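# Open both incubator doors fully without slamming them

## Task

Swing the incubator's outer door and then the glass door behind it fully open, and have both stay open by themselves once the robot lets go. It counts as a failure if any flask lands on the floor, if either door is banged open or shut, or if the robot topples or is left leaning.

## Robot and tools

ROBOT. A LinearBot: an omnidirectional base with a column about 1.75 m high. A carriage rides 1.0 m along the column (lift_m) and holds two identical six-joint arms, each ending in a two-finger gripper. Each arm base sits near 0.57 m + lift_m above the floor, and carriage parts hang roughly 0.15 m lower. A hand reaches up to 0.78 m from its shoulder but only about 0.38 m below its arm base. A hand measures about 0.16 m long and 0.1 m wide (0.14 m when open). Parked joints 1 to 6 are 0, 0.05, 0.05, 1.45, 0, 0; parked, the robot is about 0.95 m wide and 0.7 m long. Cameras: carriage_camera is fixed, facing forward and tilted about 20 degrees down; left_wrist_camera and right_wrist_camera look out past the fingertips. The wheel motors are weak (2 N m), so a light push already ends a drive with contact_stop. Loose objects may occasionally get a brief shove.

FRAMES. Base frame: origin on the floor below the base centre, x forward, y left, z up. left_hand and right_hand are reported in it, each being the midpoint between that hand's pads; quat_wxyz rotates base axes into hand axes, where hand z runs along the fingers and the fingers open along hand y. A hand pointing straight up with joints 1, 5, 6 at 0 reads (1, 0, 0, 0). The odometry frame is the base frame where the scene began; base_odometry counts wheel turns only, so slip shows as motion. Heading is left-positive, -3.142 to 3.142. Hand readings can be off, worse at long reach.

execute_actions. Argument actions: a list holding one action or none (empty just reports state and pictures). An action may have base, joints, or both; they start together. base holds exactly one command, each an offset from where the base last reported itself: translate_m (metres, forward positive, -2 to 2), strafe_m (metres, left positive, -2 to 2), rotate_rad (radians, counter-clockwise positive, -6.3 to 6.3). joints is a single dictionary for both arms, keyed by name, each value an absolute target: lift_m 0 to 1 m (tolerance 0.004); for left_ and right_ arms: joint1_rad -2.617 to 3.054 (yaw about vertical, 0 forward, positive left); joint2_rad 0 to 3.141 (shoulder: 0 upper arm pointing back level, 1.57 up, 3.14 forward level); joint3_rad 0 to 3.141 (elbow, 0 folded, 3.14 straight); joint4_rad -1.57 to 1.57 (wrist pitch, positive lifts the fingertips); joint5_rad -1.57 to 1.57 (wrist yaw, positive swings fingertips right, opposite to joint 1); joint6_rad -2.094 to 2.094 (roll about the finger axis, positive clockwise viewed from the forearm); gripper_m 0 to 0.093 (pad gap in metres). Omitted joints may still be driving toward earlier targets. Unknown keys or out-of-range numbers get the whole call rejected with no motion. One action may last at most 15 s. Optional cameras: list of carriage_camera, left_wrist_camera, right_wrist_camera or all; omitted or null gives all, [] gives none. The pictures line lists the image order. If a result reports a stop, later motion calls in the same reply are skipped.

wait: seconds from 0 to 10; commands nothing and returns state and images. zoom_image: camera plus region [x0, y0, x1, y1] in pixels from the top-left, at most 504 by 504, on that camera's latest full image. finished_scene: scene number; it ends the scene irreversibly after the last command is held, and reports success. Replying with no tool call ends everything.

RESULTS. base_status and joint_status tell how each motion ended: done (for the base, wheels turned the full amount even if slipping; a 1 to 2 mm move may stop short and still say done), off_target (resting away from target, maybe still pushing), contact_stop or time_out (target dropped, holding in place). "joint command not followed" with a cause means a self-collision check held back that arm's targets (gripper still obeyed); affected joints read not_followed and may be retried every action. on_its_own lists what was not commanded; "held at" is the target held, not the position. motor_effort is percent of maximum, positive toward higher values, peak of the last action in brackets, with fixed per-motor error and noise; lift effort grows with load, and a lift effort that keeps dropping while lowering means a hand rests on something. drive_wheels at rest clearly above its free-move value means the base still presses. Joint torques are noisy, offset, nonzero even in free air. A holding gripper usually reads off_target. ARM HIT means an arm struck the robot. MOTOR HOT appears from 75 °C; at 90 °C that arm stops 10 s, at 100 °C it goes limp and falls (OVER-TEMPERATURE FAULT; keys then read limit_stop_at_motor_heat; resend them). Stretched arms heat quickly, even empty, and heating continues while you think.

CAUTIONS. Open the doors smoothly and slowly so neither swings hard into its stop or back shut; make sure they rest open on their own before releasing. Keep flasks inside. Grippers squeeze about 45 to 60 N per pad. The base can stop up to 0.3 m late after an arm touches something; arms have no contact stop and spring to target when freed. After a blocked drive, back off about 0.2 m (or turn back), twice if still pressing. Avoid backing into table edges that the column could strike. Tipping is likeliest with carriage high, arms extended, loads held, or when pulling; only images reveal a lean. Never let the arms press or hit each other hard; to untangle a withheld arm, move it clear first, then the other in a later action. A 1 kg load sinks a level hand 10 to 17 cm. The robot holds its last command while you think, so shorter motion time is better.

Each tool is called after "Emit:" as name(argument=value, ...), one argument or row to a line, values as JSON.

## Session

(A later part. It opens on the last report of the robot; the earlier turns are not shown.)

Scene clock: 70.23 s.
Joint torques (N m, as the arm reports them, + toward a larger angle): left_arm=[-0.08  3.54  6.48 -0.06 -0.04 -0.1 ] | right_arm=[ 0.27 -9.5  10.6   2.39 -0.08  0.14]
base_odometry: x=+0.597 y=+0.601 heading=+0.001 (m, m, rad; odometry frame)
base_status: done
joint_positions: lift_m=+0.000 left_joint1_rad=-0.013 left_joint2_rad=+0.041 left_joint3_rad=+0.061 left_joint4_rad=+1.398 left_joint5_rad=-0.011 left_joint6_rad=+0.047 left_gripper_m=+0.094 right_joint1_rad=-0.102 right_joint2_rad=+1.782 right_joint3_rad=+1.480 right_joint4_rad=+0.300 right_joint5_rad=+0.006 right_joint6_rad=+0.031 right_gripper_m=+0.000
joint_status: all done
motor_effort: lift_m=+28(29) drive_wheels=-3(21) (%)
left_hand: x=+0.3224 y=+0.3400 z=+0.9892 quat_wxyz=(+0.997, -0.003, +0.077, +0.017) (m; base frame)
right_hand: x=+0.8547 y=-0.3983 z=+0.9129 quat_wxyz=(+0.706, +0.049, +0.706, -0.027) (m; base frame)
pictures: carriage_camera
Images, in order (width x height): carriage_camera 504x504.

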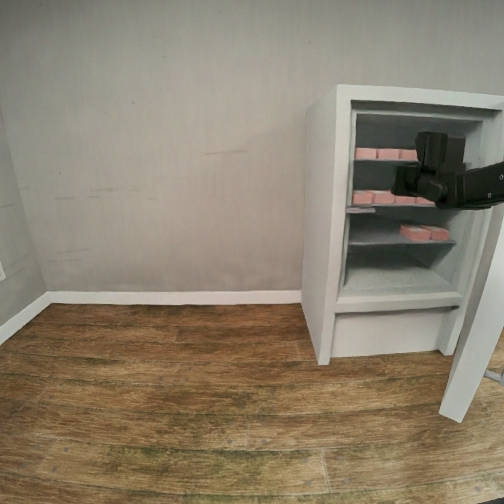

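Emit:
execute_actions(
  actions=[
    {"base":{"translate_m":0.2},"joints":{"right_joint1_rad":-0.5}},
  ],
  cameras=["carriage_camera","right_wrist_camera"],
)

Emit:
execute_actions(
  actions=[
    {"joints":{"right_joint1_rad":-0.8}},
  ],
  cameras=[],
)

Emit:
execute_actions(
  actions=[
    {"joints":{"right_joint1_rad":-1.05}},
  ],
  cameras=[],
)

Emit:
execute_actions(
  actions=[
    {"joints":{"right_joint1_rad":-1.3}},
  ],
  cameras=["carriage_camera","right_wrist_camera"],
)

Scene clock: 77.00 s.
Joint torques (N m, as the arm reports them, + toward a larger angle): left_arm=[-0.08  3.59  6.57 -0.08 -0.03 -0.1 ] | right_arm=[-13.76  -4.61  13.37   2.74  -0.1    0.13]
base_odometry: x=+0.796 y=+0.601 heading=+0.002 (m, m, rad; odometry frame)
base_status: done
joint_positions: lift_m=+0.000 left_joint1_rad=-0.013 left_joint2_rad=+0.041 left_joint3_rad=+0.061 left_joint4_rad=+1.397 left_joint5_rad=-0.011 left_joint6_rad=+0.047 left_gripper_m=+0.094 right_joint1_rad=-0.103 right_joint2_rad=+1.724 right_joint3_rad=+1.446 right_joint4_rad=+0.267 right_joint5_rad=+0.005 right_joint6_rad=+0.032 right_gripper_m=+0.000
joint_status: right_joint1_rad off_target (ended at -0.103, target -0.500)
motor_effort: lift_m=+34(35) drive_wheels=+14(54) (%)
left_hand: x=+0.3225 y=+0.3400 z=+0.9888 quat_wxyz=(+0.997, -0.003, +0.077, +0.017) (m; base frame)
right_hand: x=+0.8401 y=-0.3971 z=+0.9186 quat_wxyz=(+0.703, +0.050, +0.709, -0.027) (m; base frame)
pictures: carriage_camera, right_wrist_camera
Images, in order (width x height): carriage_camera 504x504, right_wrist_camera 504x504.

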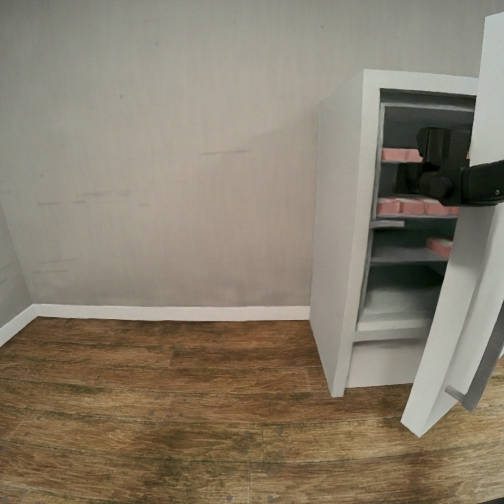

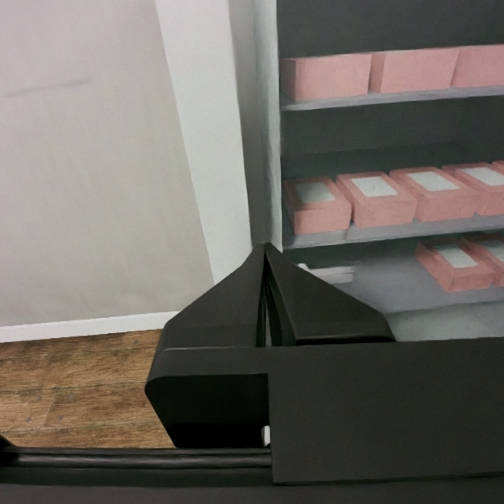

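Scene clock: 77.93 s.
Joint torques (N m, as the arm reports them, + toward a larger angle): left_arm=[-0.08  3.56  6.49 -0.07 -0.04 -0.1 ] | right_arm=[-13.75  -4.54  13.41   2.74  -0.1    0.13]
base_odometry: x=+0.796 y=+0.601 heading=+0.002 (m, m, rad; odometry frame)
base_status: not commanded
joint_positions: lift_m=+0.000 left_joint1_rad=-0.013 left_joint2_rad=+0.041 left_joint3_rad=+0.061 left_joint4_rad=+1.397 left_joint5_rad=-0.011 left_joint6_rad=+0.047 left_gripper_m=+0.094 right_joint1_rad=-0.103 right_joint2_rad=+1.724 right_joint3_rad=+1.446 right_joint4_rad=+0.267 right_joint5_rad=+0.005 right_joint6_rad=+0.032 right_gripper_m=+0.000
joint_status: right_joint1_rad off_target (ended at -0.103, target -0.800)
motor_effort: lift_m=+33(33) drive_wheels=+14(15) (%)
left_hand: x=+0.3225 y=+0.3400 z=+0.9888 quat_wxyz=(+0.997, -0.003, +0.077, +0.017) (m; base frame)
right_hand: x=+0.8401 y=-0.3971 z=+0.9186 quat_wxyz=(+0.703, +0.050, +0.709, -0.027) (m; base frame)
pictures: none
No camera images: the call's "cameras" was empty. Leave "cameras" out to get every camera's image.

Scene clock: 78.80 s.
Joint torques (N m, as the arm reports them, + toward a larger angle): left_arm=[-0.08  3.53  6.47 -0.07 -0.03 -0.1 ] | right_arm=[-13.76  -4.58  13.37   2.74  -0.1    0.13]
base_odometry: x=+0.796 y=+0.601 heading=+0.002 (m, m, rad; odometry frame)
base_status: not commanded
joint_positions: lift_m=+0.000 left_joint1_rad=-0.013 left_joint2_rad=+0.041 left_joint3_rad=+0.061 left_joint4_rad=+1.397 left_joint5_rad=-0.011 left_joint6_rad=+0.047 left_gripper_m=+0.094 right_joint1_rad=-0.103 right_joint2_rad=+1.724 right_joint3_rad=+1.446 right_joint4_rad=+0.267 right_joint5_rad=+0.005 right_joint6_rad=+0.032 right_gripper_m=+0.000
joint_status: right_joint1_rad off_target (ended at -0.103, target -1.050)
motor_effort: lift_m=+34(32) drive_wheels=+15(14) (%)
left_hand: x=+0.3225 y=+0.3400 z=+0.9888 quat_wxyz=(+0.997, -0.003, +0.077, +0.017) (m; base frame)
right_hand: x=+0.8401 y=-0.3971 z=+0.9186 quat_wxyz=(+0.703, +0.050, +0.709, -0.027) (m; base frame)
pictures: none
No camera images: the call's "cameras" was empty. Leave "cameras" out to get every camera's image.

Scene clock: 79.67 s.
Joint torques (N m, as the arm reports them, + toward a larger angle): left_arm=[-0.1   3.57  6.51 -0.07 -0.03 -0.1 ] | right_arm=[-13.76  -4.57  13.4    2.73  -0.1    0.13]
base_odometry: x=+0.796 y=+0.601 heading=+0.002 (m, m, rad; odometry frame)
base_status: not commanded
joint_positions: lift_m=+0.000 left_joint1_rad=-0.013 left_joint2_rad=+0.041 left_joint3_rad=+0.061 left_joint4_rad=+1.397 left_joint5_rad=-0.011 left_joint6_rad=+0.047 left_gripper_m=+0.094 right_joint1_rad=-0.103 right_joint2_rad=+1.724 right_joint3_rad=+1.446 right_joint4_rad=+0.267 right_joint5_rad=+0.005 right_joint6_rad=+0.032 right_gripper_m=+0.000
joint_status: right_joint1_rad off_target (ended at -0.103, target -1.300)
motor_effort: lift_m=+33(32) drive_wheels=+15(15) (%)
left_hand: x=+0.3225 y=+0.3400 z=+0.9888 quat_wxyz=(+0.997, -0.003, +0.077, +0.017) (m; base frame)
right_hand: x=+0.8401 y=-0.3971 z=+0.9186 quat_wxyz=(+0.703, +0.050, +0.709, -0.027) (m; base frame)
pictures: carriage_camera, right_wrist_camera
Images, in order (width x height): carriage_camera 504x504, right_wrist_camera 504x504.

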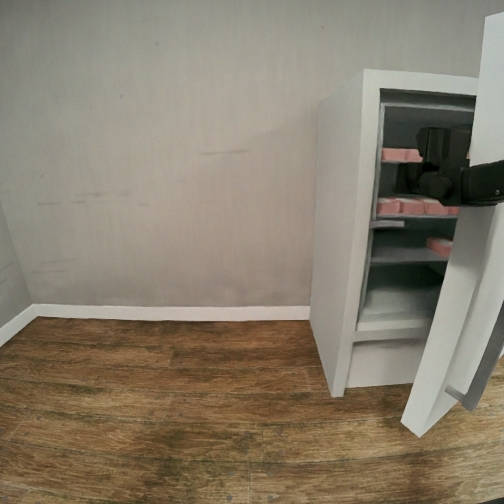

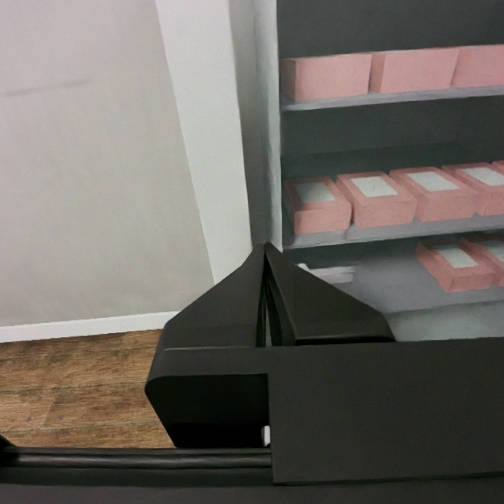

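Emit:
execute_actions(
  actions=[
    {"joints":{"right_joint1_rad":-0.2,"right_joint5_rad":0.9}},
  ],
  cameras=[],
)

Emit:
execute_actions(
  actions=[
    {"base":{"translate_m":-0.25},"joints":{"right_joint1_rad":-0.4}},
  ],
  cameras=["carriage_camera","right_wrist_camera"],
)

Scene clock: 82.83 s.
Joint torques (N m, as the arm reports them, + toward a larger angle): left_arm=[-0.09  3.54  6.5  -0.06 -0.04 -0.1 ] | right_arm=[-7.7  -5.88 11.35  2.41  0.13  0.13]
base_odometry: x=+0.797 y=+0.601 heading=+0.002 (m, m, rad; odometry frame)
base_status: not commanded
joint_positions: lift_m=+0.000 left_joint1_rad=-0.013 left_joint2_rad=+0.041 left_joint3_rad=+0.061 left_joint4_rad=+1.397 left_joint5_rad=-0.011 left_joint6_rad=+0.047 left_gripper_m=+0.094 right_joint1_rad=-0.086 right_joint2_rad=+1.743 right_joint3_rad=+1.468 right_joint4_rad=+0.270 right_joint5_rad=+0.883 right_joint6_rad=+0.032 right_gripper_m=+0.000
joint_status: right_joint1_rad off_target (ended at -0.086, target -0.200); the others done
motor_effort: lift_m=+32(33) drive_wheels=+12(15) (%)
left_hand: x=+0.3225 y=+0.3401 z=+0.9888 quat_wxyz=(+0.997, -0.003, +0.077, +0.017) (m; base frame)
right_hand: x=+0.7721 y=-0.5141 z=+0.9203 quat_wxyz=(+0.629, +0.339, +0.622, -0.320) (m; base frame)
pictures: none
No camera images: the call's "cameras" was empty. Leave "cameras" out to get every camera's image.

Scene clock: 85.20 s.
Joint torques (N m, as the arm reports them, + toward a larger angle): left_arm=[-0.08  3.52  6.51 -0.05 -0.03 -0.1 ] | right_arm=[  0.56 -10.4    9.51   2.09   0.03   0.18]
base_odometry: x=+0.546 y=+0.601 heading=+0.003 (m, m, rad; odometry frame)
base_status: done
joint_positions: lift_m=+0.000 left_joint1_rad=-0.013 left_joint2_rad=+0.041 left_joint3_rad=+0.061 left_joint4_rad=+1.397 left_joint5_rad=-0.011 left_joint6_rad=+0.047 left_gripper_m=+0.094 right_joint1_rad=-0.408 right_joint2_rad=+1.795 right_joint3_rad=+1.490 right_joint4_rad=+0.300 right_joint5_rad=+0.893 right_joint6_rad=+0.027 right_gripper_m=+0.000
joint_status: all done
motor_effort: lift_m=+32(32) drive_wheels=-9(27) (%)
left_hand: x=+0.3227 y=+0.3401 z=+0.9888 quat_wxyz=(+0.997, -0.003, +0.077, +0.017) (m; base frame)
right_hand: x=+0.7020 y=-0.6646 z=+0.9103 quat_wxyz=(+0.567, +0.435, +0.559, -0.421) (m; base frame)
pictures: carriage_camera, right_wrist_camera
Images, in order (width x height): carriage_camera 504x504, right_wrist_camera 504x504.

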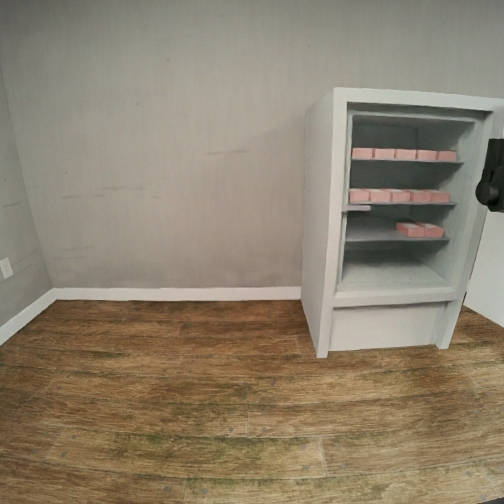

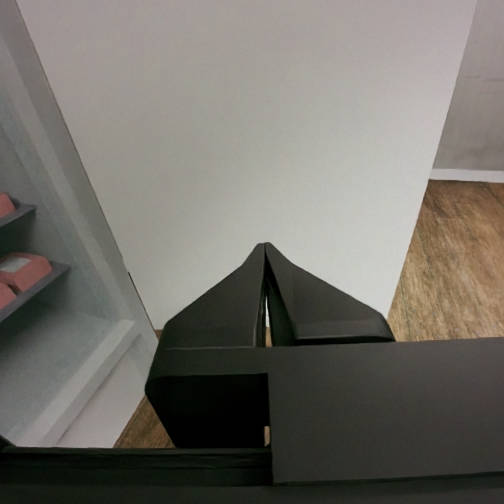

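Door swung wide. Follow it.

Emit:
execute_actions(
  actions=[
    {"base":{"strafe_m":-0.3}},
  ],
  cameras=["carriage_camera","right_wrist_camera"],
)

Scene clock: 89.37 s.
Joint torques (N m, as the arm reports them, + toward a larger angle): left_arm=[-0.05  3.58  6.46 -0.07 -0.05 -0.1 ] | right_arm=[  0.08 -10.35   9.52   2.11   0.03   0.17]
base_odometry: x=+0.547 y=+0.301 heading=+0.003 (m, m, rad; odometry frame)
base_status: done
joint_positions: lift_m=+0.000 left_joint1_rad=-0.013 left_joint2_rad=+0.041 left_joint3_rad=+0.061 left_joint4_rad=+1.398 left_joint5_rad=-0.011 left_joint6_rad=+0.047 left_gripper_m=+0.094 right_joint1_rad=-0.401 right_joint2_rad=+1.795 right_joint3_rad=+1.490 right_joint4_rad=+0.300 right_joint5_rad=+0.894 right_joint6_rad=+0.027 right_gripper_m=+0.000
joint_status: not commanded
motor_effort: lift_m=+32(31) drive_wheels=-5(19) (%)
left_hand: x=+0.3224 y=+0.3401 z=+0.9889 quat_wxyz=(+0.997, -0.003, +0.077, +0.017) (m; base frame)
right_hand: x=+0.7041 y=-0.6618 z=+0.9104 quat_wxyz=(+0.568, +0.434, +0.560, -0.419) (m; base frame)
pictures: carriage_camera, right_wrist_camera
Images, in order (width x height): carriage_camera 504x504, right_wrist_camera 504x504.

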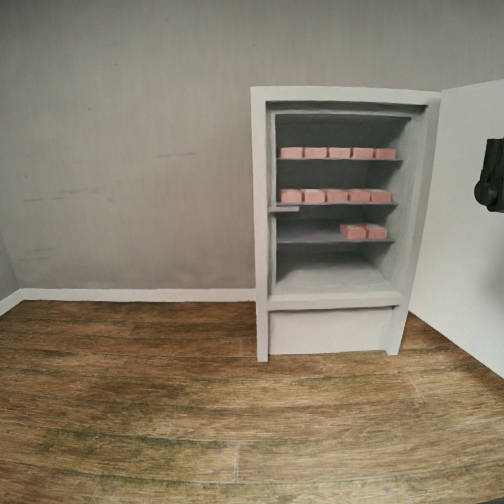

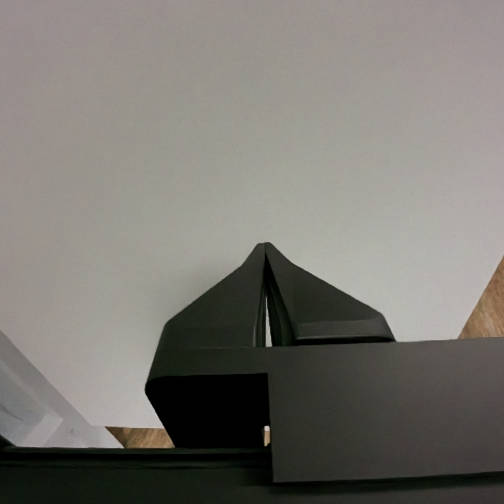

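Emit:
execute_actions(
  actions=[
    {"base":{"strafe_m":-0.16}},
  ],
  cameras=["carriage_camera","right_wrist_camera"],
)

Emit:
zoom_image(
  camera="carriage_camera",
  region=[190,150,350,270],
)

Scene clock: 93.87 s.
Joint torques (N m, as the arm reports them, + toward a larger angle): left_arm=[-0.09  3.57  6.47 -0.11 -0.04 -0.1 ] | right_arm=[  0.17 -10.55   9.48   2.04   0.03   0.17]
base_odometry: x=+0.547 y=+0.141 heading=+0.002 (m, m, rad; odometry frame)
base_status: done
joint_positions: lift_m=+0.000 left_joint1_rad=-0.013 left_joint2_rad=+0.041 left_joint3_rad=+0.061 left_joint4_rad=+1.399 left_joint5_rad=-0.011 left_joint6_rad=+0.047 left_gripper_m=+0.094 right_joint1_rad=-0.401 right_joint2_rad=+1.795 right_joint3_rad=+1.490 right_joint4_rad=+0.302 right_joint5_rad=+0.894 right_joint6_rad=+0.027 right_gripper_m=+0.000
joint_status: not commanded
motor_effort: lift_m=+32(32) drive_wheels=-4(21) (%)
left_hand: x=+0.3222 y=+0.3401 z=+0.9889 quat_wxyz=(+0.997, -0.003, +0.076, +0.017) (m; base frame)
right_hand: x=+0.7040 y=-0.6619 z=+0.9107 quat_wxyz=(+0.569, +0.434, +0.559, -0.419) (m; base frame)
pictures: carriage_camera, right_wrist_camera
Images, in order (width x height): carriage_camera 504x504, right_wrist_camera 504x504.

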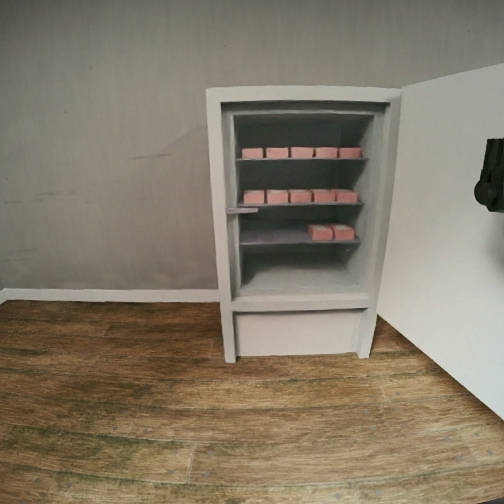

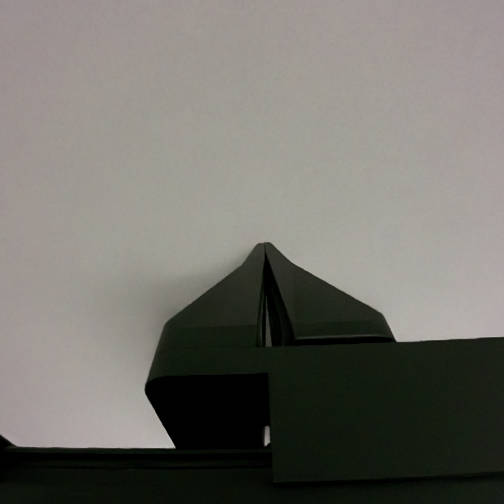

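Region (190, 150, 350, 270) of carriage_camera's 504x504 image, scaled by 3.150, with more detail than that image has; it fills the top 378 rows of this view, and the rest is white.

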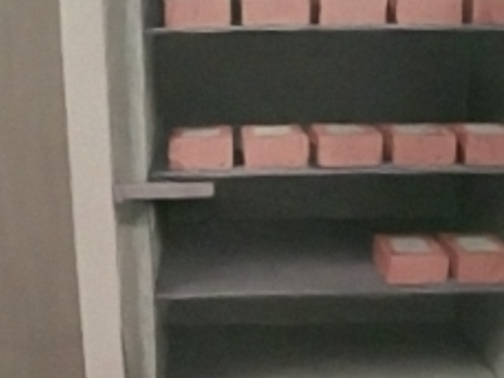

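Emit:
execute_actions(
  actions=[
    {"base":{"strafe_m":-0.08}},
  ],
  cameras=["carriage_camera"],
)

Scene clock: 96.87 s.
Joint torques (N m, as the arm reports them, + toward a larger angle): left_arm=[-0.08  3.6   6.44 -0.12 -0.02 -0.11] | right_arm=[-5.32 -8.61  9.46  2.54 -0.73  0.16]
base_odometry: x=+0.547 y=+0.065 heading=+0.002 (m, m, rad; odometry frame)
base_status: strafe_m contact_stop (by the wheels' count: -0.076 of -0.080)
joint_positions: lift_m=+0.000 left_joint1_rad=-0.013 left_joint2_rad=+0.041 left_joint3_rad=+0.061 left_joint4_rad=+1.399 left_joint5_rad=-0.010 left_joint6_rad=+0.047 left_gripper_m=+0.094 right_joint1_rad=-0.323 right_joint2_rad=+1.774 right_joint3_rad=+1.490 right_joint4_rad=+0.252 right_joint5_rad=+0.964 right_joint6_rad=+0.030 right_gripper_m=+0.000
joint_status: not commanded
motor_effort: lift_m=+32(32) drive_wheels=+8(21) (%)
left_hand: x=+0.3221 y=+0.3400 z=+0.9889 quat_wxyz=(+0.997, -0.003, +0.076, +0.017) (m; base frame)
right_hand: x=+0.7115 y=-0.6305 z=+0.9121 quat_wxyz=(+0.561, +0.429, +0.570, -0.420) (m; base frame)
pictures: carriage_camera
Images, in order (width x height): carriage_camera 504x504.

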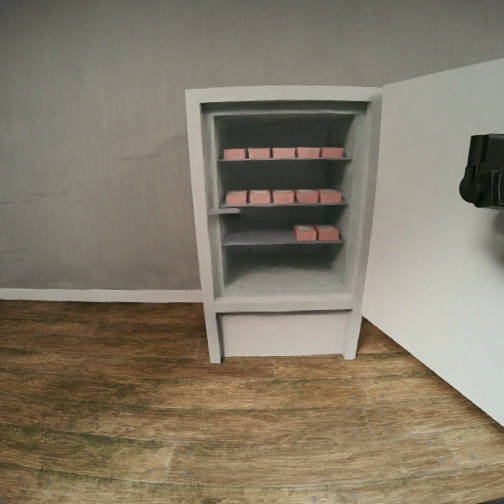

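Emit:
execute_actions(
  actions=[
    {"base":{"strafe_m":0.45},"joints":{"right_joint1_rad":0,"right_joint5_rad":0,"right_joint2_rad":1.45,"right_joint3_rad":0.85,"right_joint4_rad":0.6,"right_joint6_rad":1.6,"right_gripper_m":0.093}},
  ],
  cameras=[],
)

Emit:
execute_actions(
  actions=[
    {"base":{"translate_m":0.3}},
  ],
  cameras=["carriage_camera","right_wrist_camera"],
)

Scene clock: 102.73 s.
Joint torques (N m, as the arm reports them, + toward a larger angle): left_arm=[-0.07  3.56  6.39 -0.07 -0.05 -0.1 ] | right_arm=[ 0.13 -6.14  7.58  2.41 -0.13  0.1 ]
base_odometry: x=+0.545 y=+0.515 heading=+0.003 (m, m, rad; odometry frame)
base_status: done
joint_positions: lift_m=+0.000 left_joint1_rad=-0.013 left_joint2_rad=+0.041 left_joint3_rad=+0.061 left_joint4_rad=+1.399 left_joint5_rad=-0.010 left_joint6_rad=+0.047 left_gripper_m=+0.094 right_joint1_rad=-0.002 right_joint2_rad=+1.440 right_joint3_rad=+0.862 right_joint4_rad=+0.599 right_joint5_rad=+0.007 right_joint6_rad=+1.592 right_gripper_m=+0.093
joint_status: all done
motor_effort: lift_m=+31(33) drive_wheels=-5(30) (%)
left_hand: x=+0.3221 y=+0.3400 z=+0.9890 quat_wxyz=(+0.997, -0.003, +0.076, +0.017) (m; base frame)
right_hand: x=+0.7544 y=-0.3407 z=+0.8537 quat_wxyz=(+0.502, +0.502, +0.487, +0.509) (m; base frame)
pictures: none
No camera images: the call's "cameras" was empty. Leave "cameras" out to get every camera's image.

Scene clock: 105.30 s.
Joint torques (N m, as the arm reports them, + toward a larger angle): left_arm=[-0.07  3.56  6.44 -0.09 -0.04 -0.1 ] | right_arm=[ 0.08 -6.27  7.63  2.36 -0.12  0.1 ]
base_odometry: x=+0.845 y=+0.516 heading=+0.004 (m, m, rad; odometry frame)
base_status: done
joint_positions: lift_m=+0.000 left_joint1_rad=-0.013 left_joint2_rad=+0.041 left_joint3_rad=+0.061 left_joint4_rad=+1.399 left_joint5_rad=-0.010 left_joint6_rad=+0.047 left_gripper_m=+0.094 right_joint1_rad=-0.002 right_joint2_rad=+1.440 right_joint3_rad=+0.862 right_joint4_rad=+0.603 right_joint5_rad=+0.007 right_joint6_rad=+1.592 right_gripper_m=+0.093
joint_status: not commanded
motor_effort: lift_m=+32(31) drive_wheels=-7(21) (%)
left_hand: x=+0.3221 y=+0.3400 z=+0.9890 quat_wxyz=(+0.997, -0.003, +0.076, +0.017) (m; base frame)
right_hand: x=+0.7543 y=-0.3407 z=+0.8547 quat_wxyz=(+0.503, +0.501, +0.486, +0.510) (m; base frame)
pictures: carriage_camera, right_wrist_camera
Images, in order (width x height): carriage_camera 504x504, right_wrist_camera 504x504.

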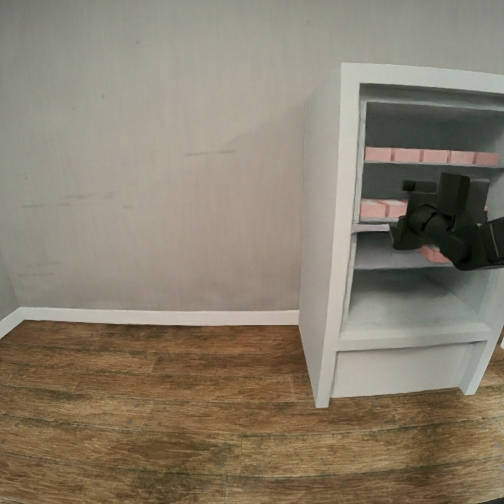

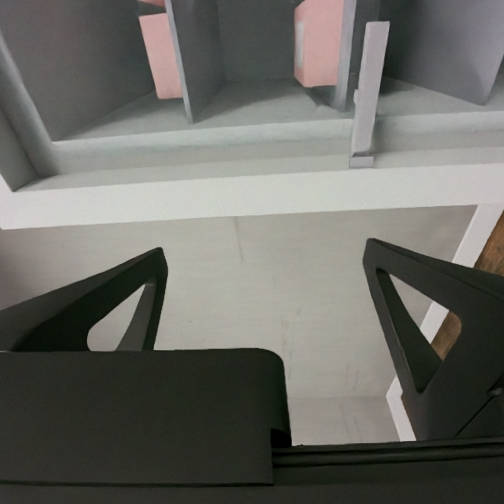

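Emit:
execute_actions(
  actions=[
    {"base":{"translate_m":0.05},"joints":{"right_joint3_rad":0.58,"right_joint4_rad":0.87}},
  ],
  cameras=["carriage_camera","right_wrist_camera"],
)

Emit:
zoom_image(
  camera="right_wrist_camera",
  region=[150,0,400,250],
)

Scene clock: 108.77 s.
Joint torques (N m, as the arm reports them, + toward a larger angle): left_arm=[-0.09  3.49  6.58 -0.14 -0.03 -0.1 ] | right_arm=[ 0.22 -5.43  6.46  2.42 -0.11  0.11]
base_odometry: x=+0.895 y=+0.517 heading=+0.004 (m, m, rad; odometry frame)
base_status: done
joint_positions: lift_m=+0.000 left_joint1_rad=-0.013 left_joint2_rad=+0.041 left_joint3_rad=+0.061 left_joint4_rad=+1.399 left_joint5_rad=-0.010 left_joint6_rad=+0.047 left_gripper_m=+0.094 right_joint1_rad=-0.001 right_joint2_rad=+1.440 right_joint3_rad=+0.597 right_joint4_rad=+0.865 right_joint5_rad=+0.005 right_joint6_rad=+1.592 right_gripper_m=+0.093
joint_status: all done
motor_effort: lift_m=+31(32) drive_wheels=-6(22) (%)
left_hand: x=+0.3221 y=+0.3400 z=+0.9890 quat_wxyz=(+0.997, -0.003, +0.076, +0.017) (m; base frame)
right_hand: x=+0.7240 y=-0.3402 z=+0.7941 quat_wxyz=(+0.502, +0.501, +0.488, +0.509) (m; base frame)
pictures: carriage_camera, right_wrist_camera
Images, in order (width x height): carriage_camera 504x504, right_wrist_camera 504x504.

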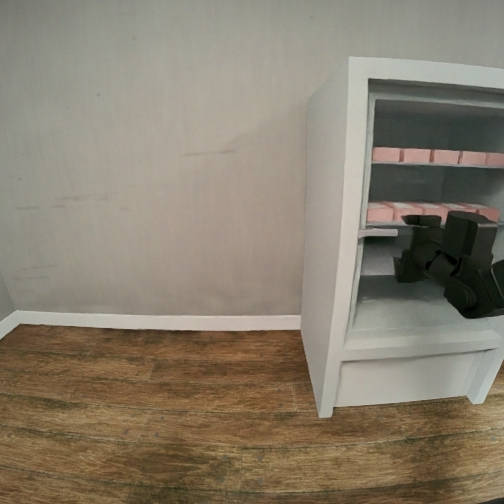

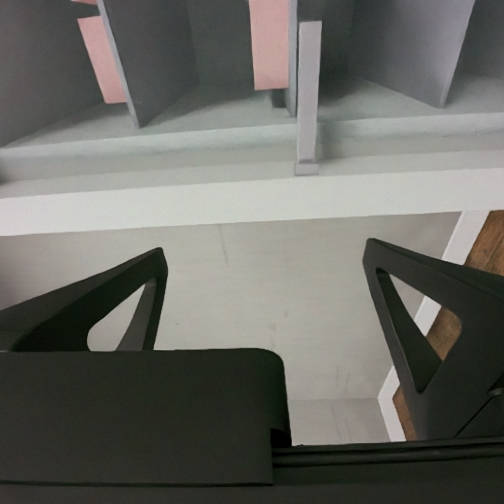

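Region (150, 0, 400, 250) of right_wrist_camera's 504x504 image, scaled by 2.016, with more detail than that image has.

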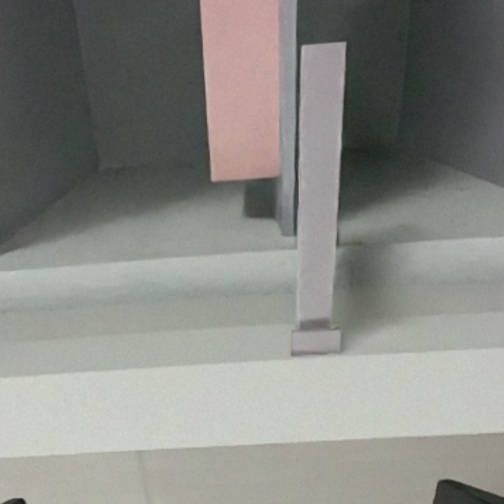

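Emit:
execute_actions(
  actions=[
    {"base":{"strafe_m":-0.05},"joints":{"right_joint2_rad":1.6,"right_joint3_rad":0.62,"right_joint4_rad":0.99}},
  ],
  cameras=[],
)

Emit:
execute_actions(
  actions=[
    {"base":{"translate_m":0.07}},
  ],
  cameras=["carriage_camera","right_wrist_camera"],
)

Scene clock: 113.17 s.
Joint torques (N m, as the arm reports them, + toward a larger angle): left_arm=[-0.06  3.56  6.51 -0.1  -0.04 -0.1 ] | right_arm=[ 0.05 -6.95  8.32  2.4  -0.1   0.1 ]
base_odometry: x=+0.896 y=+0.467 heading=+0.005 (m, m, rad; odometry frame)
base_status: done
joint_positions: lift_m=+0.000 left_joint1_rad=-0.013 left_joint2_rad=+0.041 left_joint3_rad=+0.061 left_joint4_rad=+1.399 left_joint5_rad=-0.010 left_joint6_rad=+0.047 left_gripper_m=+0.094 right_joint1_rad=-0.001 right_joint2_rad=+1.594 right_joint3_rad=+0.607 right_joint4_rad=+0.989 right_joint5_rad=+0.004 right_joint6_rad=+1.592 right_gripper_m=+0.093
joint_status: all done
motor_effort: lift_m=+31(31) drive_wheels=-3(20) (%)
left_hand: x=+0.3221 y=+0.3400 z=+0.9890 quat_wxyz=(+0.997, -0.003, +0.076, +0.017) (m; base frame)
right_hand: x=+0.7420 y=-0.3397 z=+0.7633 quat_wxyz=(+0.496, +0.506, +0.493, +0.504) (m; base frame)
pictures: none
No camera images: the call's "cameras" was empty. Leave "cameras" out to get every camera's image.

Scene clock: 114.60 s.
Joint torques (N m, as the arm reports them, + toward a larger angle): left_arm=[-0.07  3.47  6.41 -0.09 -0.03 -0.1 ] | right_arm=[ 0.05 -6.81  8.36  2.4  -0.09  0.1 ]
base_odometry: x=+0.966 y=+0.467 heading=+0.004 (m, m, rad; odometry frame)
base_status: done
joint_positions: lift_m=+0.000 left_joint1_rad=-0.013 left_joint2_rad=+0.041 left_joint3_rad=+0.061 left_joint4_rad=+1.399 left_joint5_rad=-0.010 left_joint6_rad=+0.047 left_gripper_m=+0.094 right_joint1_rad=-0.001 right_joint2_rad=+1.594 right_joint3_rad=+0.607 right_joint4_rad=+0.992 right_joint5_rad=+0.004 right_joint6_rad=+1.592 right_gripper_m=+0.093
joint_status: not commanded
motor_effort: lift_m=+31(32) drive_wheels=-6(20) (%)
left_hand: x=+0.3221 y=+0.3400 z=+0.9890 quat_wxyz=(+0.997, -0.003, +0.076, +0.017) (m; base frame)
right_hand: x=+0.7420 y=-0.3397 z=+0.7641 quat_wxyz=(+0.497, +0.505, +0.492, +0.505) (m; base frame)
pictures: carriage_camera, right_wrist_camera
Images, in order (width x height): carriage_camera 504x504, right_wrist_camera 504x504.

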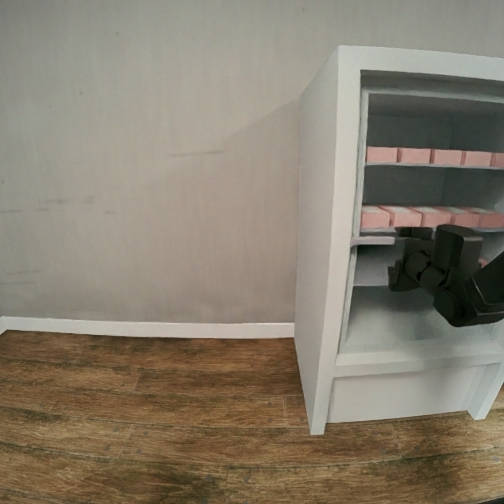

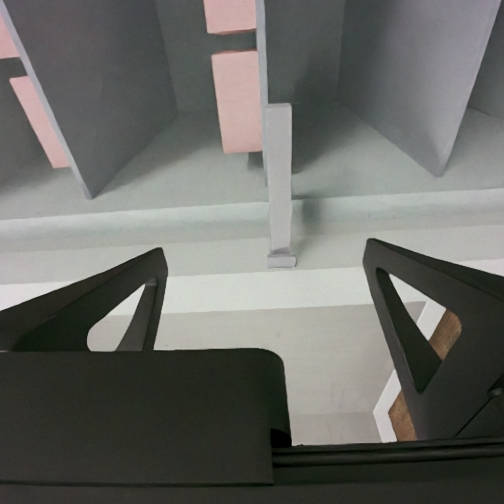

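Emit:
execute_actions(
  actions=[
    {"base":{"translate_m":0.08}},
  ],
  cameras=["carriage_camera","right_wrist_camera"],
)

Scene clock: 117.00 s.
Joint torques (N m, as the arm reports them, + toward a larger angle): left_arm=[-0.08  3.6   6.39 -0.12 -0.04 -0.1 ] | right_arm=[ 0.01 -6.8   8.45  2.36 -0.09  0.1 ]
base_odometry: x=+1.046 y=+0.467 heading=+0.003 (m, m, rad; odometry frame)
base_status: done
joint_positions: lift_m=+0.000 left_joint1_rad=-0.013 left_joint2_rad=+0.041 left_joint3_rad=+0.061 left_joint4_rad=+1.399 left_joint5_rad=-0.010 left_joint6_rad=+0.047 left_gripper_m=+0.094 right_joint1_rad=-0.001 right_joint2_rad=+1.594 right_joint3_rad=+0.607 right_joint4_rad=+0.992 right_joint5_rad=+0.004 right_joint6_rad=+1.592 right_gripper_m=+0.093
joint_status: not commanded
motor_effort: lift_m=+31(31) drive_wheels=-6(22) (%)
left_hand: x=+0.3221 y=+0.3400 z=+0.9890 quat_wxyz=(+0.997, -0.003, +0.076, +0.017) (m; base frame)
right_hand: x=+0.7420 y=-0.3397 z=+0.7642 quat_wxyz=(+0.497, +0.505, +0.492, +0.505) (m; base frame)
pictures: carriage_camera, right_wrist_camera
Images, in order (width x height): carriage_camera 504x504, right_wrist_camera 504x504.

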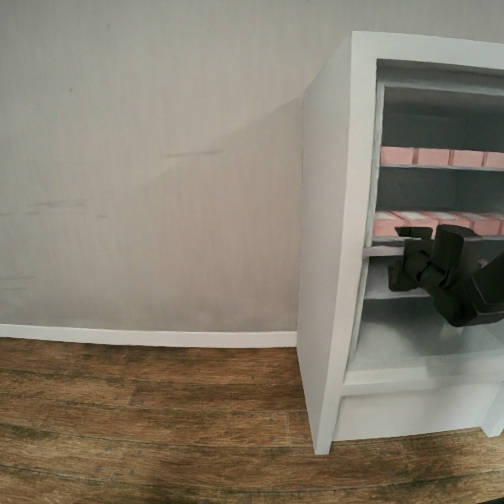

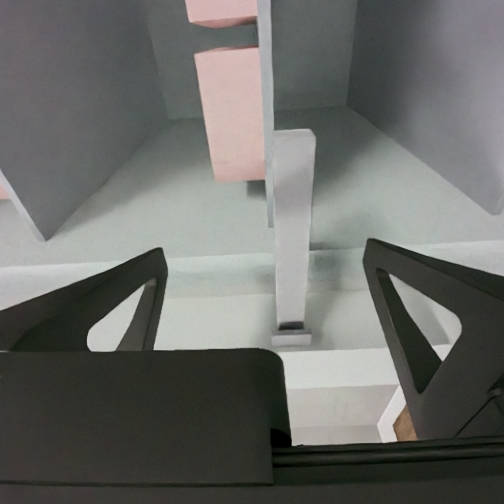

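Emit:
execute_actions(
  actions=[
    {"base":{"translate_m":0.05}},
  ],
  cameras=["right_wrist_camera"],
)

Emit:
execute_actions(
  actions=[
    {"joints":{"right_gripper_m":0.0}},
  ],
  cameras=["right_wrist_camera"],
)

Scene clock: 120.57 s.
Joint torques (N m, as the arm reports them, + toward a larger angle): left_arm=[-0.08  3.53  6.4  -0.07 -0.03 -0.1 ] | right_arm=[-0.02 -2.96 11.56  2.5  -0.11  0.08]
base_odometry: x=+1.095 y=+0.467 heading=+0.002 (m, m, rad; odometry frame)
base_status: done
joint_positions: lift_m=+0.000 left_joint1_rad=-0.013 left_joint2_rad=+0.041 left_joint3_rad=+0.061 left_joint4_rad=+1.397 left_joint5_rad=-0.010 left_joint6_rad=+0.047 left_gripper_m=+0.094 right_joint1_rad=+0.001 right_joint2_rad=+1.550 right_joint3_rad=+0.568 right_joint4_rad=+0.980 right_joint5_rad=+0.003 right_joint6_rad=+1.594 right_gripper_m=+0.093
joint_status: not commanded
motor_effort: lift_m=+32(32) drive_wheels=+20(25) (%)
left_hand: x=+0.3226 y=+0.3400 z=+0.9889 quat_wxyz=(+0.997, -0.003, +0.077, +0.017) (m; base frame)
right_hand: x=+0.7313 y=-0.3389 z=+0.7635 quat_wxyz=(+0.494, +0.507, +0.494, +0.505) (m; base frame)
pictures: right_wrist_camera
Images, in order (width x height): right_wrist_camera 504x504.

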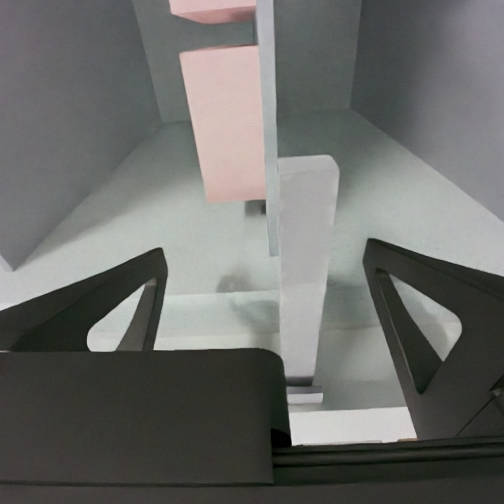

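Scene clock: 121.30 s.
Joint torques (N m, as the arm reports them, + toward a larger angle): left_arm=[-0.11  3.58  6.46 -0.11 -0.04 -0.1 ] | right_arm=[-0.03 -3.79 12.18  2.71 -0.05  0.26]
base_odometry: x=+1.096 y=+0.467 heading=+0.002 (m, m, rad; odometry frame)
base_status: not commanded
joint_positions: lift_m=+0.000 left_joint1_rad=-0.013 left_joint2_rad=+0.041 left_joint3_rad=+0.061 left_joint4_rad=+1.397 left_joint5_rad=-0.011 left_joint6_rad=+0.047 left_gripper_m=+0.094 right_joint1_rad=+0.001 right_joint2_rad=+1.561 right_joint3_rad=+0.560 right_joint4_rad=+0.962 right_joint5_rad=+0.001 right_joint6_rad=+1.576 right_gripper_m=+0.015
joint_status: right_gripper_m off_target (ended at +0.015, target +0.000)
motor_effort: lift_m=+32(29) drive_wheels=+20(20) (%)
left_hand: x=+0.3226 y=+0.3400 z=+0.9889 quat_wxyz=(+0.997, -0.003, +0.077, +0.017) (m; base frame)
right_hand: x=+0.7307 y=-0.3384 z=+0.7508 quat_wxyz=(+0.489, +0.511, +0.508, +0.491) (m; base frame)
pictures: right_wrist_camera
Images, in order (width x height): right_wrist_camera 504x504.

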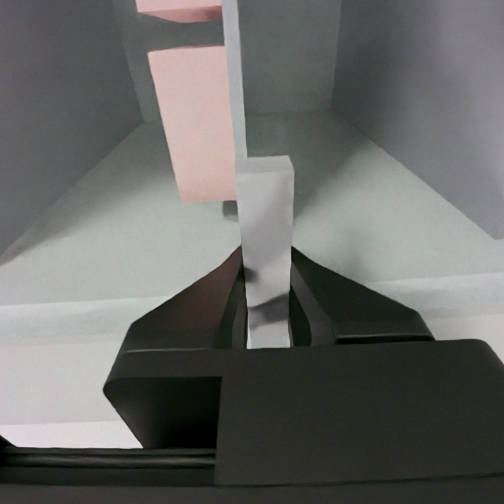

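Back off slightly and try rolling clockwise (left end up).

Emit:
execute_actions(
  actions=[
    {"base":{"translate_m":-0.015},"joints":{"right_joint6_rad":2.05,"right_joint3_rad":0.57}},
  ],
  cameras=["carriage_camera","right_wrist_camera"],
)

Scene clock: 123.63 s.
Joint torques (N m, as the arm reports them, + toward a larger angle): left_arm=[-0.07  3.49  6.54 -0.06 -0.03 -0.09] | right_arm=[-0.03 -7.77  5.62  2.43 -0.08  2.33]
base_odometry: x=+1.081 y=+0.466 heading=+0.002 (m, m, rad; odometry frame)
base_status: done
joint_positions: lift_m=+0.000 left_joint1_rad=-0.013 left_joint2_rad=+0.041 left_joint3_rad=+0.061 left_joint4_rad=+1.397 left_joint5_rad=-0.010 left_joint6_rad=+0.047 left_gripper_m=+0.094 right_joint1_rad=+0.001 right_joint2_rad=+1.607 right_joint3_rad=+0.590 right_joint4_rad=+0.989 right_joint5_rad=+0.003 right_joint6_rad=+1.813 right_gripper_m=+0.021
joint_status: right_joint6_rad off_target (ended at +1.814, target +2.050); the others done
motor_effort: lift_m=+32(31) drive_wheels=-7(24) (%)
left_hand: x=+0.3226 y=+0.3400 z=+0.9889 quat_wxyz=(+0.997, -0.003, +0.077, +0.017) (m; base frame)
right_hand: x=+0.7401 y=-0.3388 z=+0.7502 quat_wxyz=(+0.430, +0.565, +0.441, +0.548) (m; base frame)
pictures: carriage_camera, right_wrist_camera
Images, in order (width x height): carriage_camera 504x504, right_wrist_camera 504x504.

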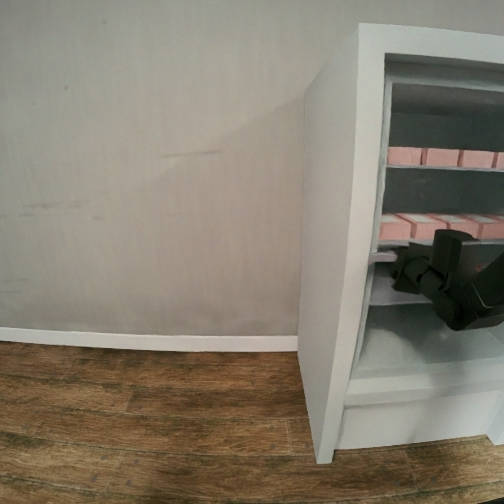

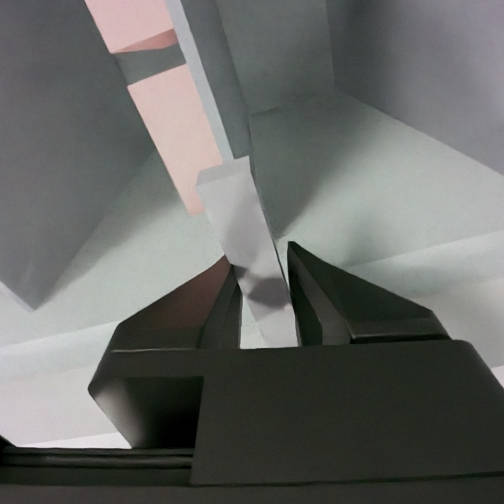

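Not that way. Other direction.

Emit:
execute_actions(
  actions=[
    {"joints":{"right_joint6_rad":1.1}},
  ],
  cameras=["carriage_camera","right_wrist_camera"],
)

Scene clock: 126.03 s.
Joint torques (N m, as the arm reports them, + toward a larger angle): left_arm=[-0.09  3.54  6.5  -0.08 -0.03 -0.1 ] | right_arm=[-0.02 -7.79  5.51  2.29 -0.01 -0.35]
base_odometry: x=+1.081 y=+0.466 heading=+0.002 (m, m, rad; odometry frame)
base_status: not commanded
joint_positions: lift_m=+0.000 left_joint1_rad=-0.013 left_joint2_rad=+0.041 left_joint3_rad=+0.061 left_joint4_rad=+1.397 left_joint5_rad=-0.010 left_joint6_rad=+0.047 left_gripper_m=+0.094 right_joint1_rad=+0.001 right_joint2_rad=+1.607 right_joint3_rad=+0.590 right_joint4_rad=+1.002 right_joint5_rad=-0.004 right_joint6_rad=+1.139 right_gripper_m=+0.015
joint_status: right_joint6_rad off_target (ended at +1.139, target +1.100)
on_its_own: right_gripper_m moved -0.006 toward your old target +0.000
motor_effort: lift_m=+31(32) drive_wheels=-3(7) (%)
left_hand: x=+0.3226 y=+0.3400 z=+0.9889 quat_wxyz=(+0.997, -0.003, +0.077, +0.017) (m; base frame)
right_hand: x=+0.7401 y=-0.3376 z=+0.7535 quat_wxyz=(+0.590, +0.383, +0.601, +0.380) (m; base frame)
pictures: carriage_camera, right_wrist_camera
Images, in order (width x height): carriage_camera 504x504, right_wrist_camera 504x504.

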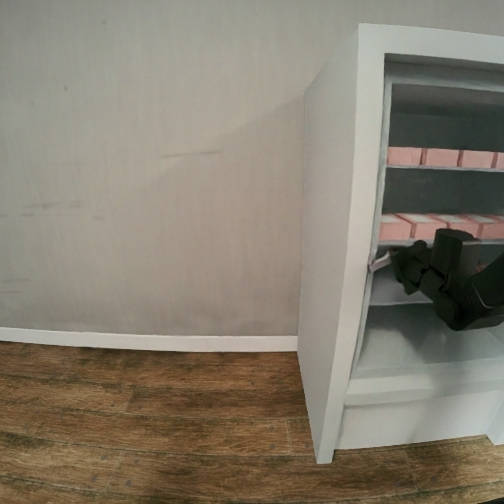

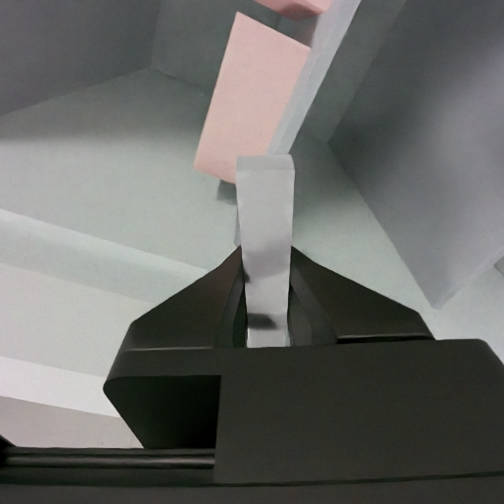

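Emit:
execute_actions(
  actions=[
    {"joints":{"right_joint6_rad":0.05}},
  ],
  cameras=[],
)

Emit:
execute_actions(
  actions=[
    {"base":{"translate_m":-0.08},"joints":{"right_joint5_rad":-0.22,"right_joint1_rad":-0.08}},
  ],
  cameras=["carriage_camera","right_wrist_camera"],
)

Scene clock: 129.43 s.
Joint torques (N m, as the arm reports them, + toward a larger angle): left_arm=[-0.08  3.52  6.5  -0.07 -0.04 -0.1 ] | right_arm=[-0.77 -7.78  5.54  2.06  0.14 -0.24]
base_odometry: x=+1.081 y=+0.466 heading=+0.002 (m, m, rad; odometry frame)
base_status: not commanded
joint_positions: lift_m=+0.000 left_joint1_rad=-0.013 left_joint2_rad=+0.041 left_joint3_rad=+0.061 left_joint4_rad=+1.397 left_joint5_rad=-0.010 left_joint6_rad=+0.047 left_gripper_m=+0.094 right_joint1_rad=+0.012 right_joint2_rad=+1.607 right_joint3_rad=+0.590 right_joint4_rad=+1.023 right_joint5_rad=-0.018 right_joint6_rad=+0.085 right_gripper_m=+0.015
joint_status: right_joint6_rad off_target (ended at +0.085, target +0.050)
motor_effort: lift_m=+31(31) drive_wheels=-4(4) (%)
left_hand: x=+0.3226 y=+0.3400 z=+0.9889 quat_wxyz=(+0.997, -0.003, +0.077, +0.017) (m; base frame)
right_hand: x=+0.7401 y=-0.3304 z=+0.7587 quat_wxyz=(+0.708, +0.019, +0.705, +0.040) (m; base frame)
pictures: none
No camera images: the call's "cameras" was empty. Leave "cameras" out to get every camera's image.

Scene clock: 130.87 s.
Joint torques (N m, as the arm reports them, + toward a larger angle): left_arm=[-0.09  3.58  6.58 -0.07 -0.04 -0.1 ] | right_arm=[-0.32 -7.66  5.59  2.02 -0.05 -0.18]
base_odometry: x=+1.001 y=+0.466 heading=+0.003 (m, m, rad; odometry frame)
base_status: done
joint_positions: lift_m=+0.000 left_joint1_rad=-0.013 left_joint2_rad=+0.041 left_joint3_rad=+0.061 left_joint4_rad=+1.397 left_joint5_rad=-0.010 left_joint6_rad=+0.047 left_gripper_m=+0.094 right_joint1_rad=-0.075 right_joint2_rad=+1.606 right_joint3_rad=+0.590 right_joint4_rad=+1.023 right_joint5_rad=-0.223 right_joint6_rad=+0.077 right_gripper_m=+0.015
joint_status: all done
motor_effort: lift_m=+31(31) drive_wheels=+5(23) (%)
left_hand: x=+0.3225 y=+0.3400 z=+0.9890 quat_wxyz=(+0.997, -0.003, +0.077, +0.017) (m; base frame)
right_hand: x=+0.7374 y=-0.3348 z=+0.7592 quat_wxyz=(+0.705, -0.025, +0.704, +0.079) (m; base frame)
pictures: carriage_camera, right_wrist_camera
Images, in order (width x height): carriage_camera 504x504, right_wrist_camera 504x504.

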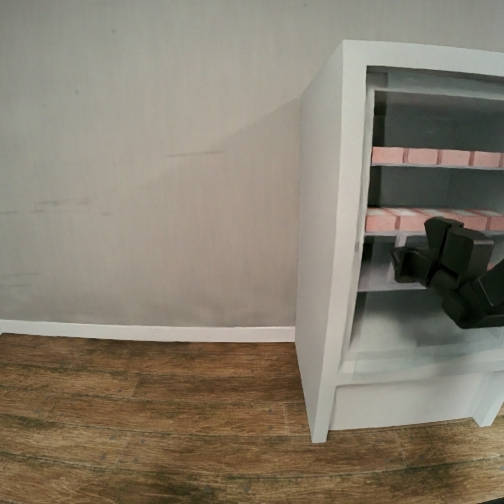

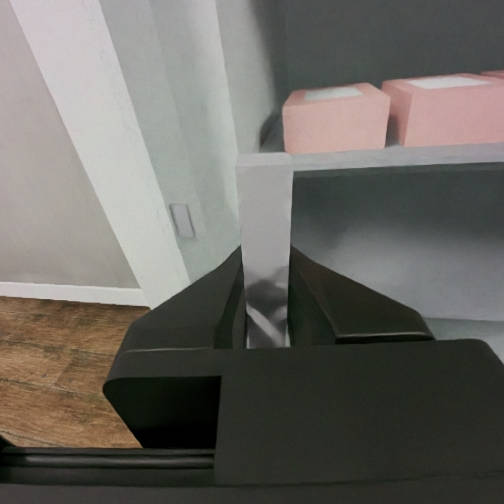

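Emit:
execute_actions(
  actions=[
    {"base":{"translate_m":-0.09},"joints":{"right_joint5_rad":-0.86,"right_joint1_rad":-0.41}},
  ],
  cameras=["carriage_camera"],
)

Scene clock: 134.73 s.
Joint torques (N m, as the arm reports them, + toward a larger angle): left_arm=[-0.09  3.57  6.54 -0.08 -0.04 -0.1 ] | right_arm=[-0.37 -6.46  6.34  1.78  0.07 -0.15]
base_odometry: x=+0.911 y=+0.466 heading=+0.003 (m, m, rad; odometry frame)
base_status: done
joint_positions: lift_m=+0.000 left_joint1_rad=-0.013 left_joint2_rad=+0.041 left_joint3_rad=+0.061 left_joint4_rad=+1.396 left_joint5_rad=-0.010 left_joint6_rad=+0.047 left_gripper_m=+0.094 right_joint1_rad=-0.405 right_joint2_rad=+1.594 right_joint3_rad=+0.577 right_joint4_rad=+1.024 right_joint5_rad=-0.869 right_joint6_rad=+0.074 right_gripper_m=+0.015
joint_status: all done
motor_effort: lift_m=+31(30) drive_wheels=-3(32) (%)
left_hand: x=+0.3228 y=+0.3400 z=+0.9889 quat_wxyz=(+0.997, -0.003, +0.077, +0.017) (m; base frame)
right_hand: x=+0.6960 y=-0.3719 z=+0.7588 quat_wxyz=(+0.684, -0.139, +0.692, +0.187) (m; base frame)
pictures: carriage_camera
Images, in order (width x height): carriage_camera 504x504.

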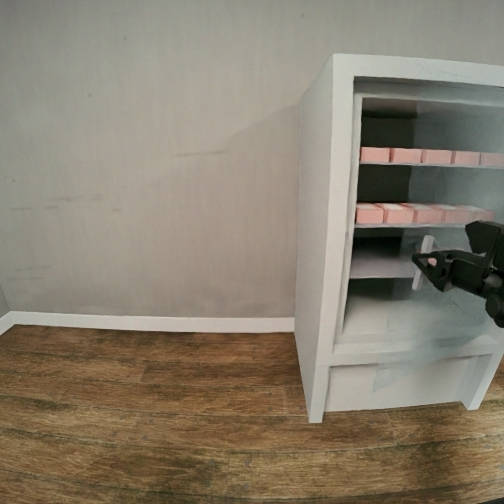

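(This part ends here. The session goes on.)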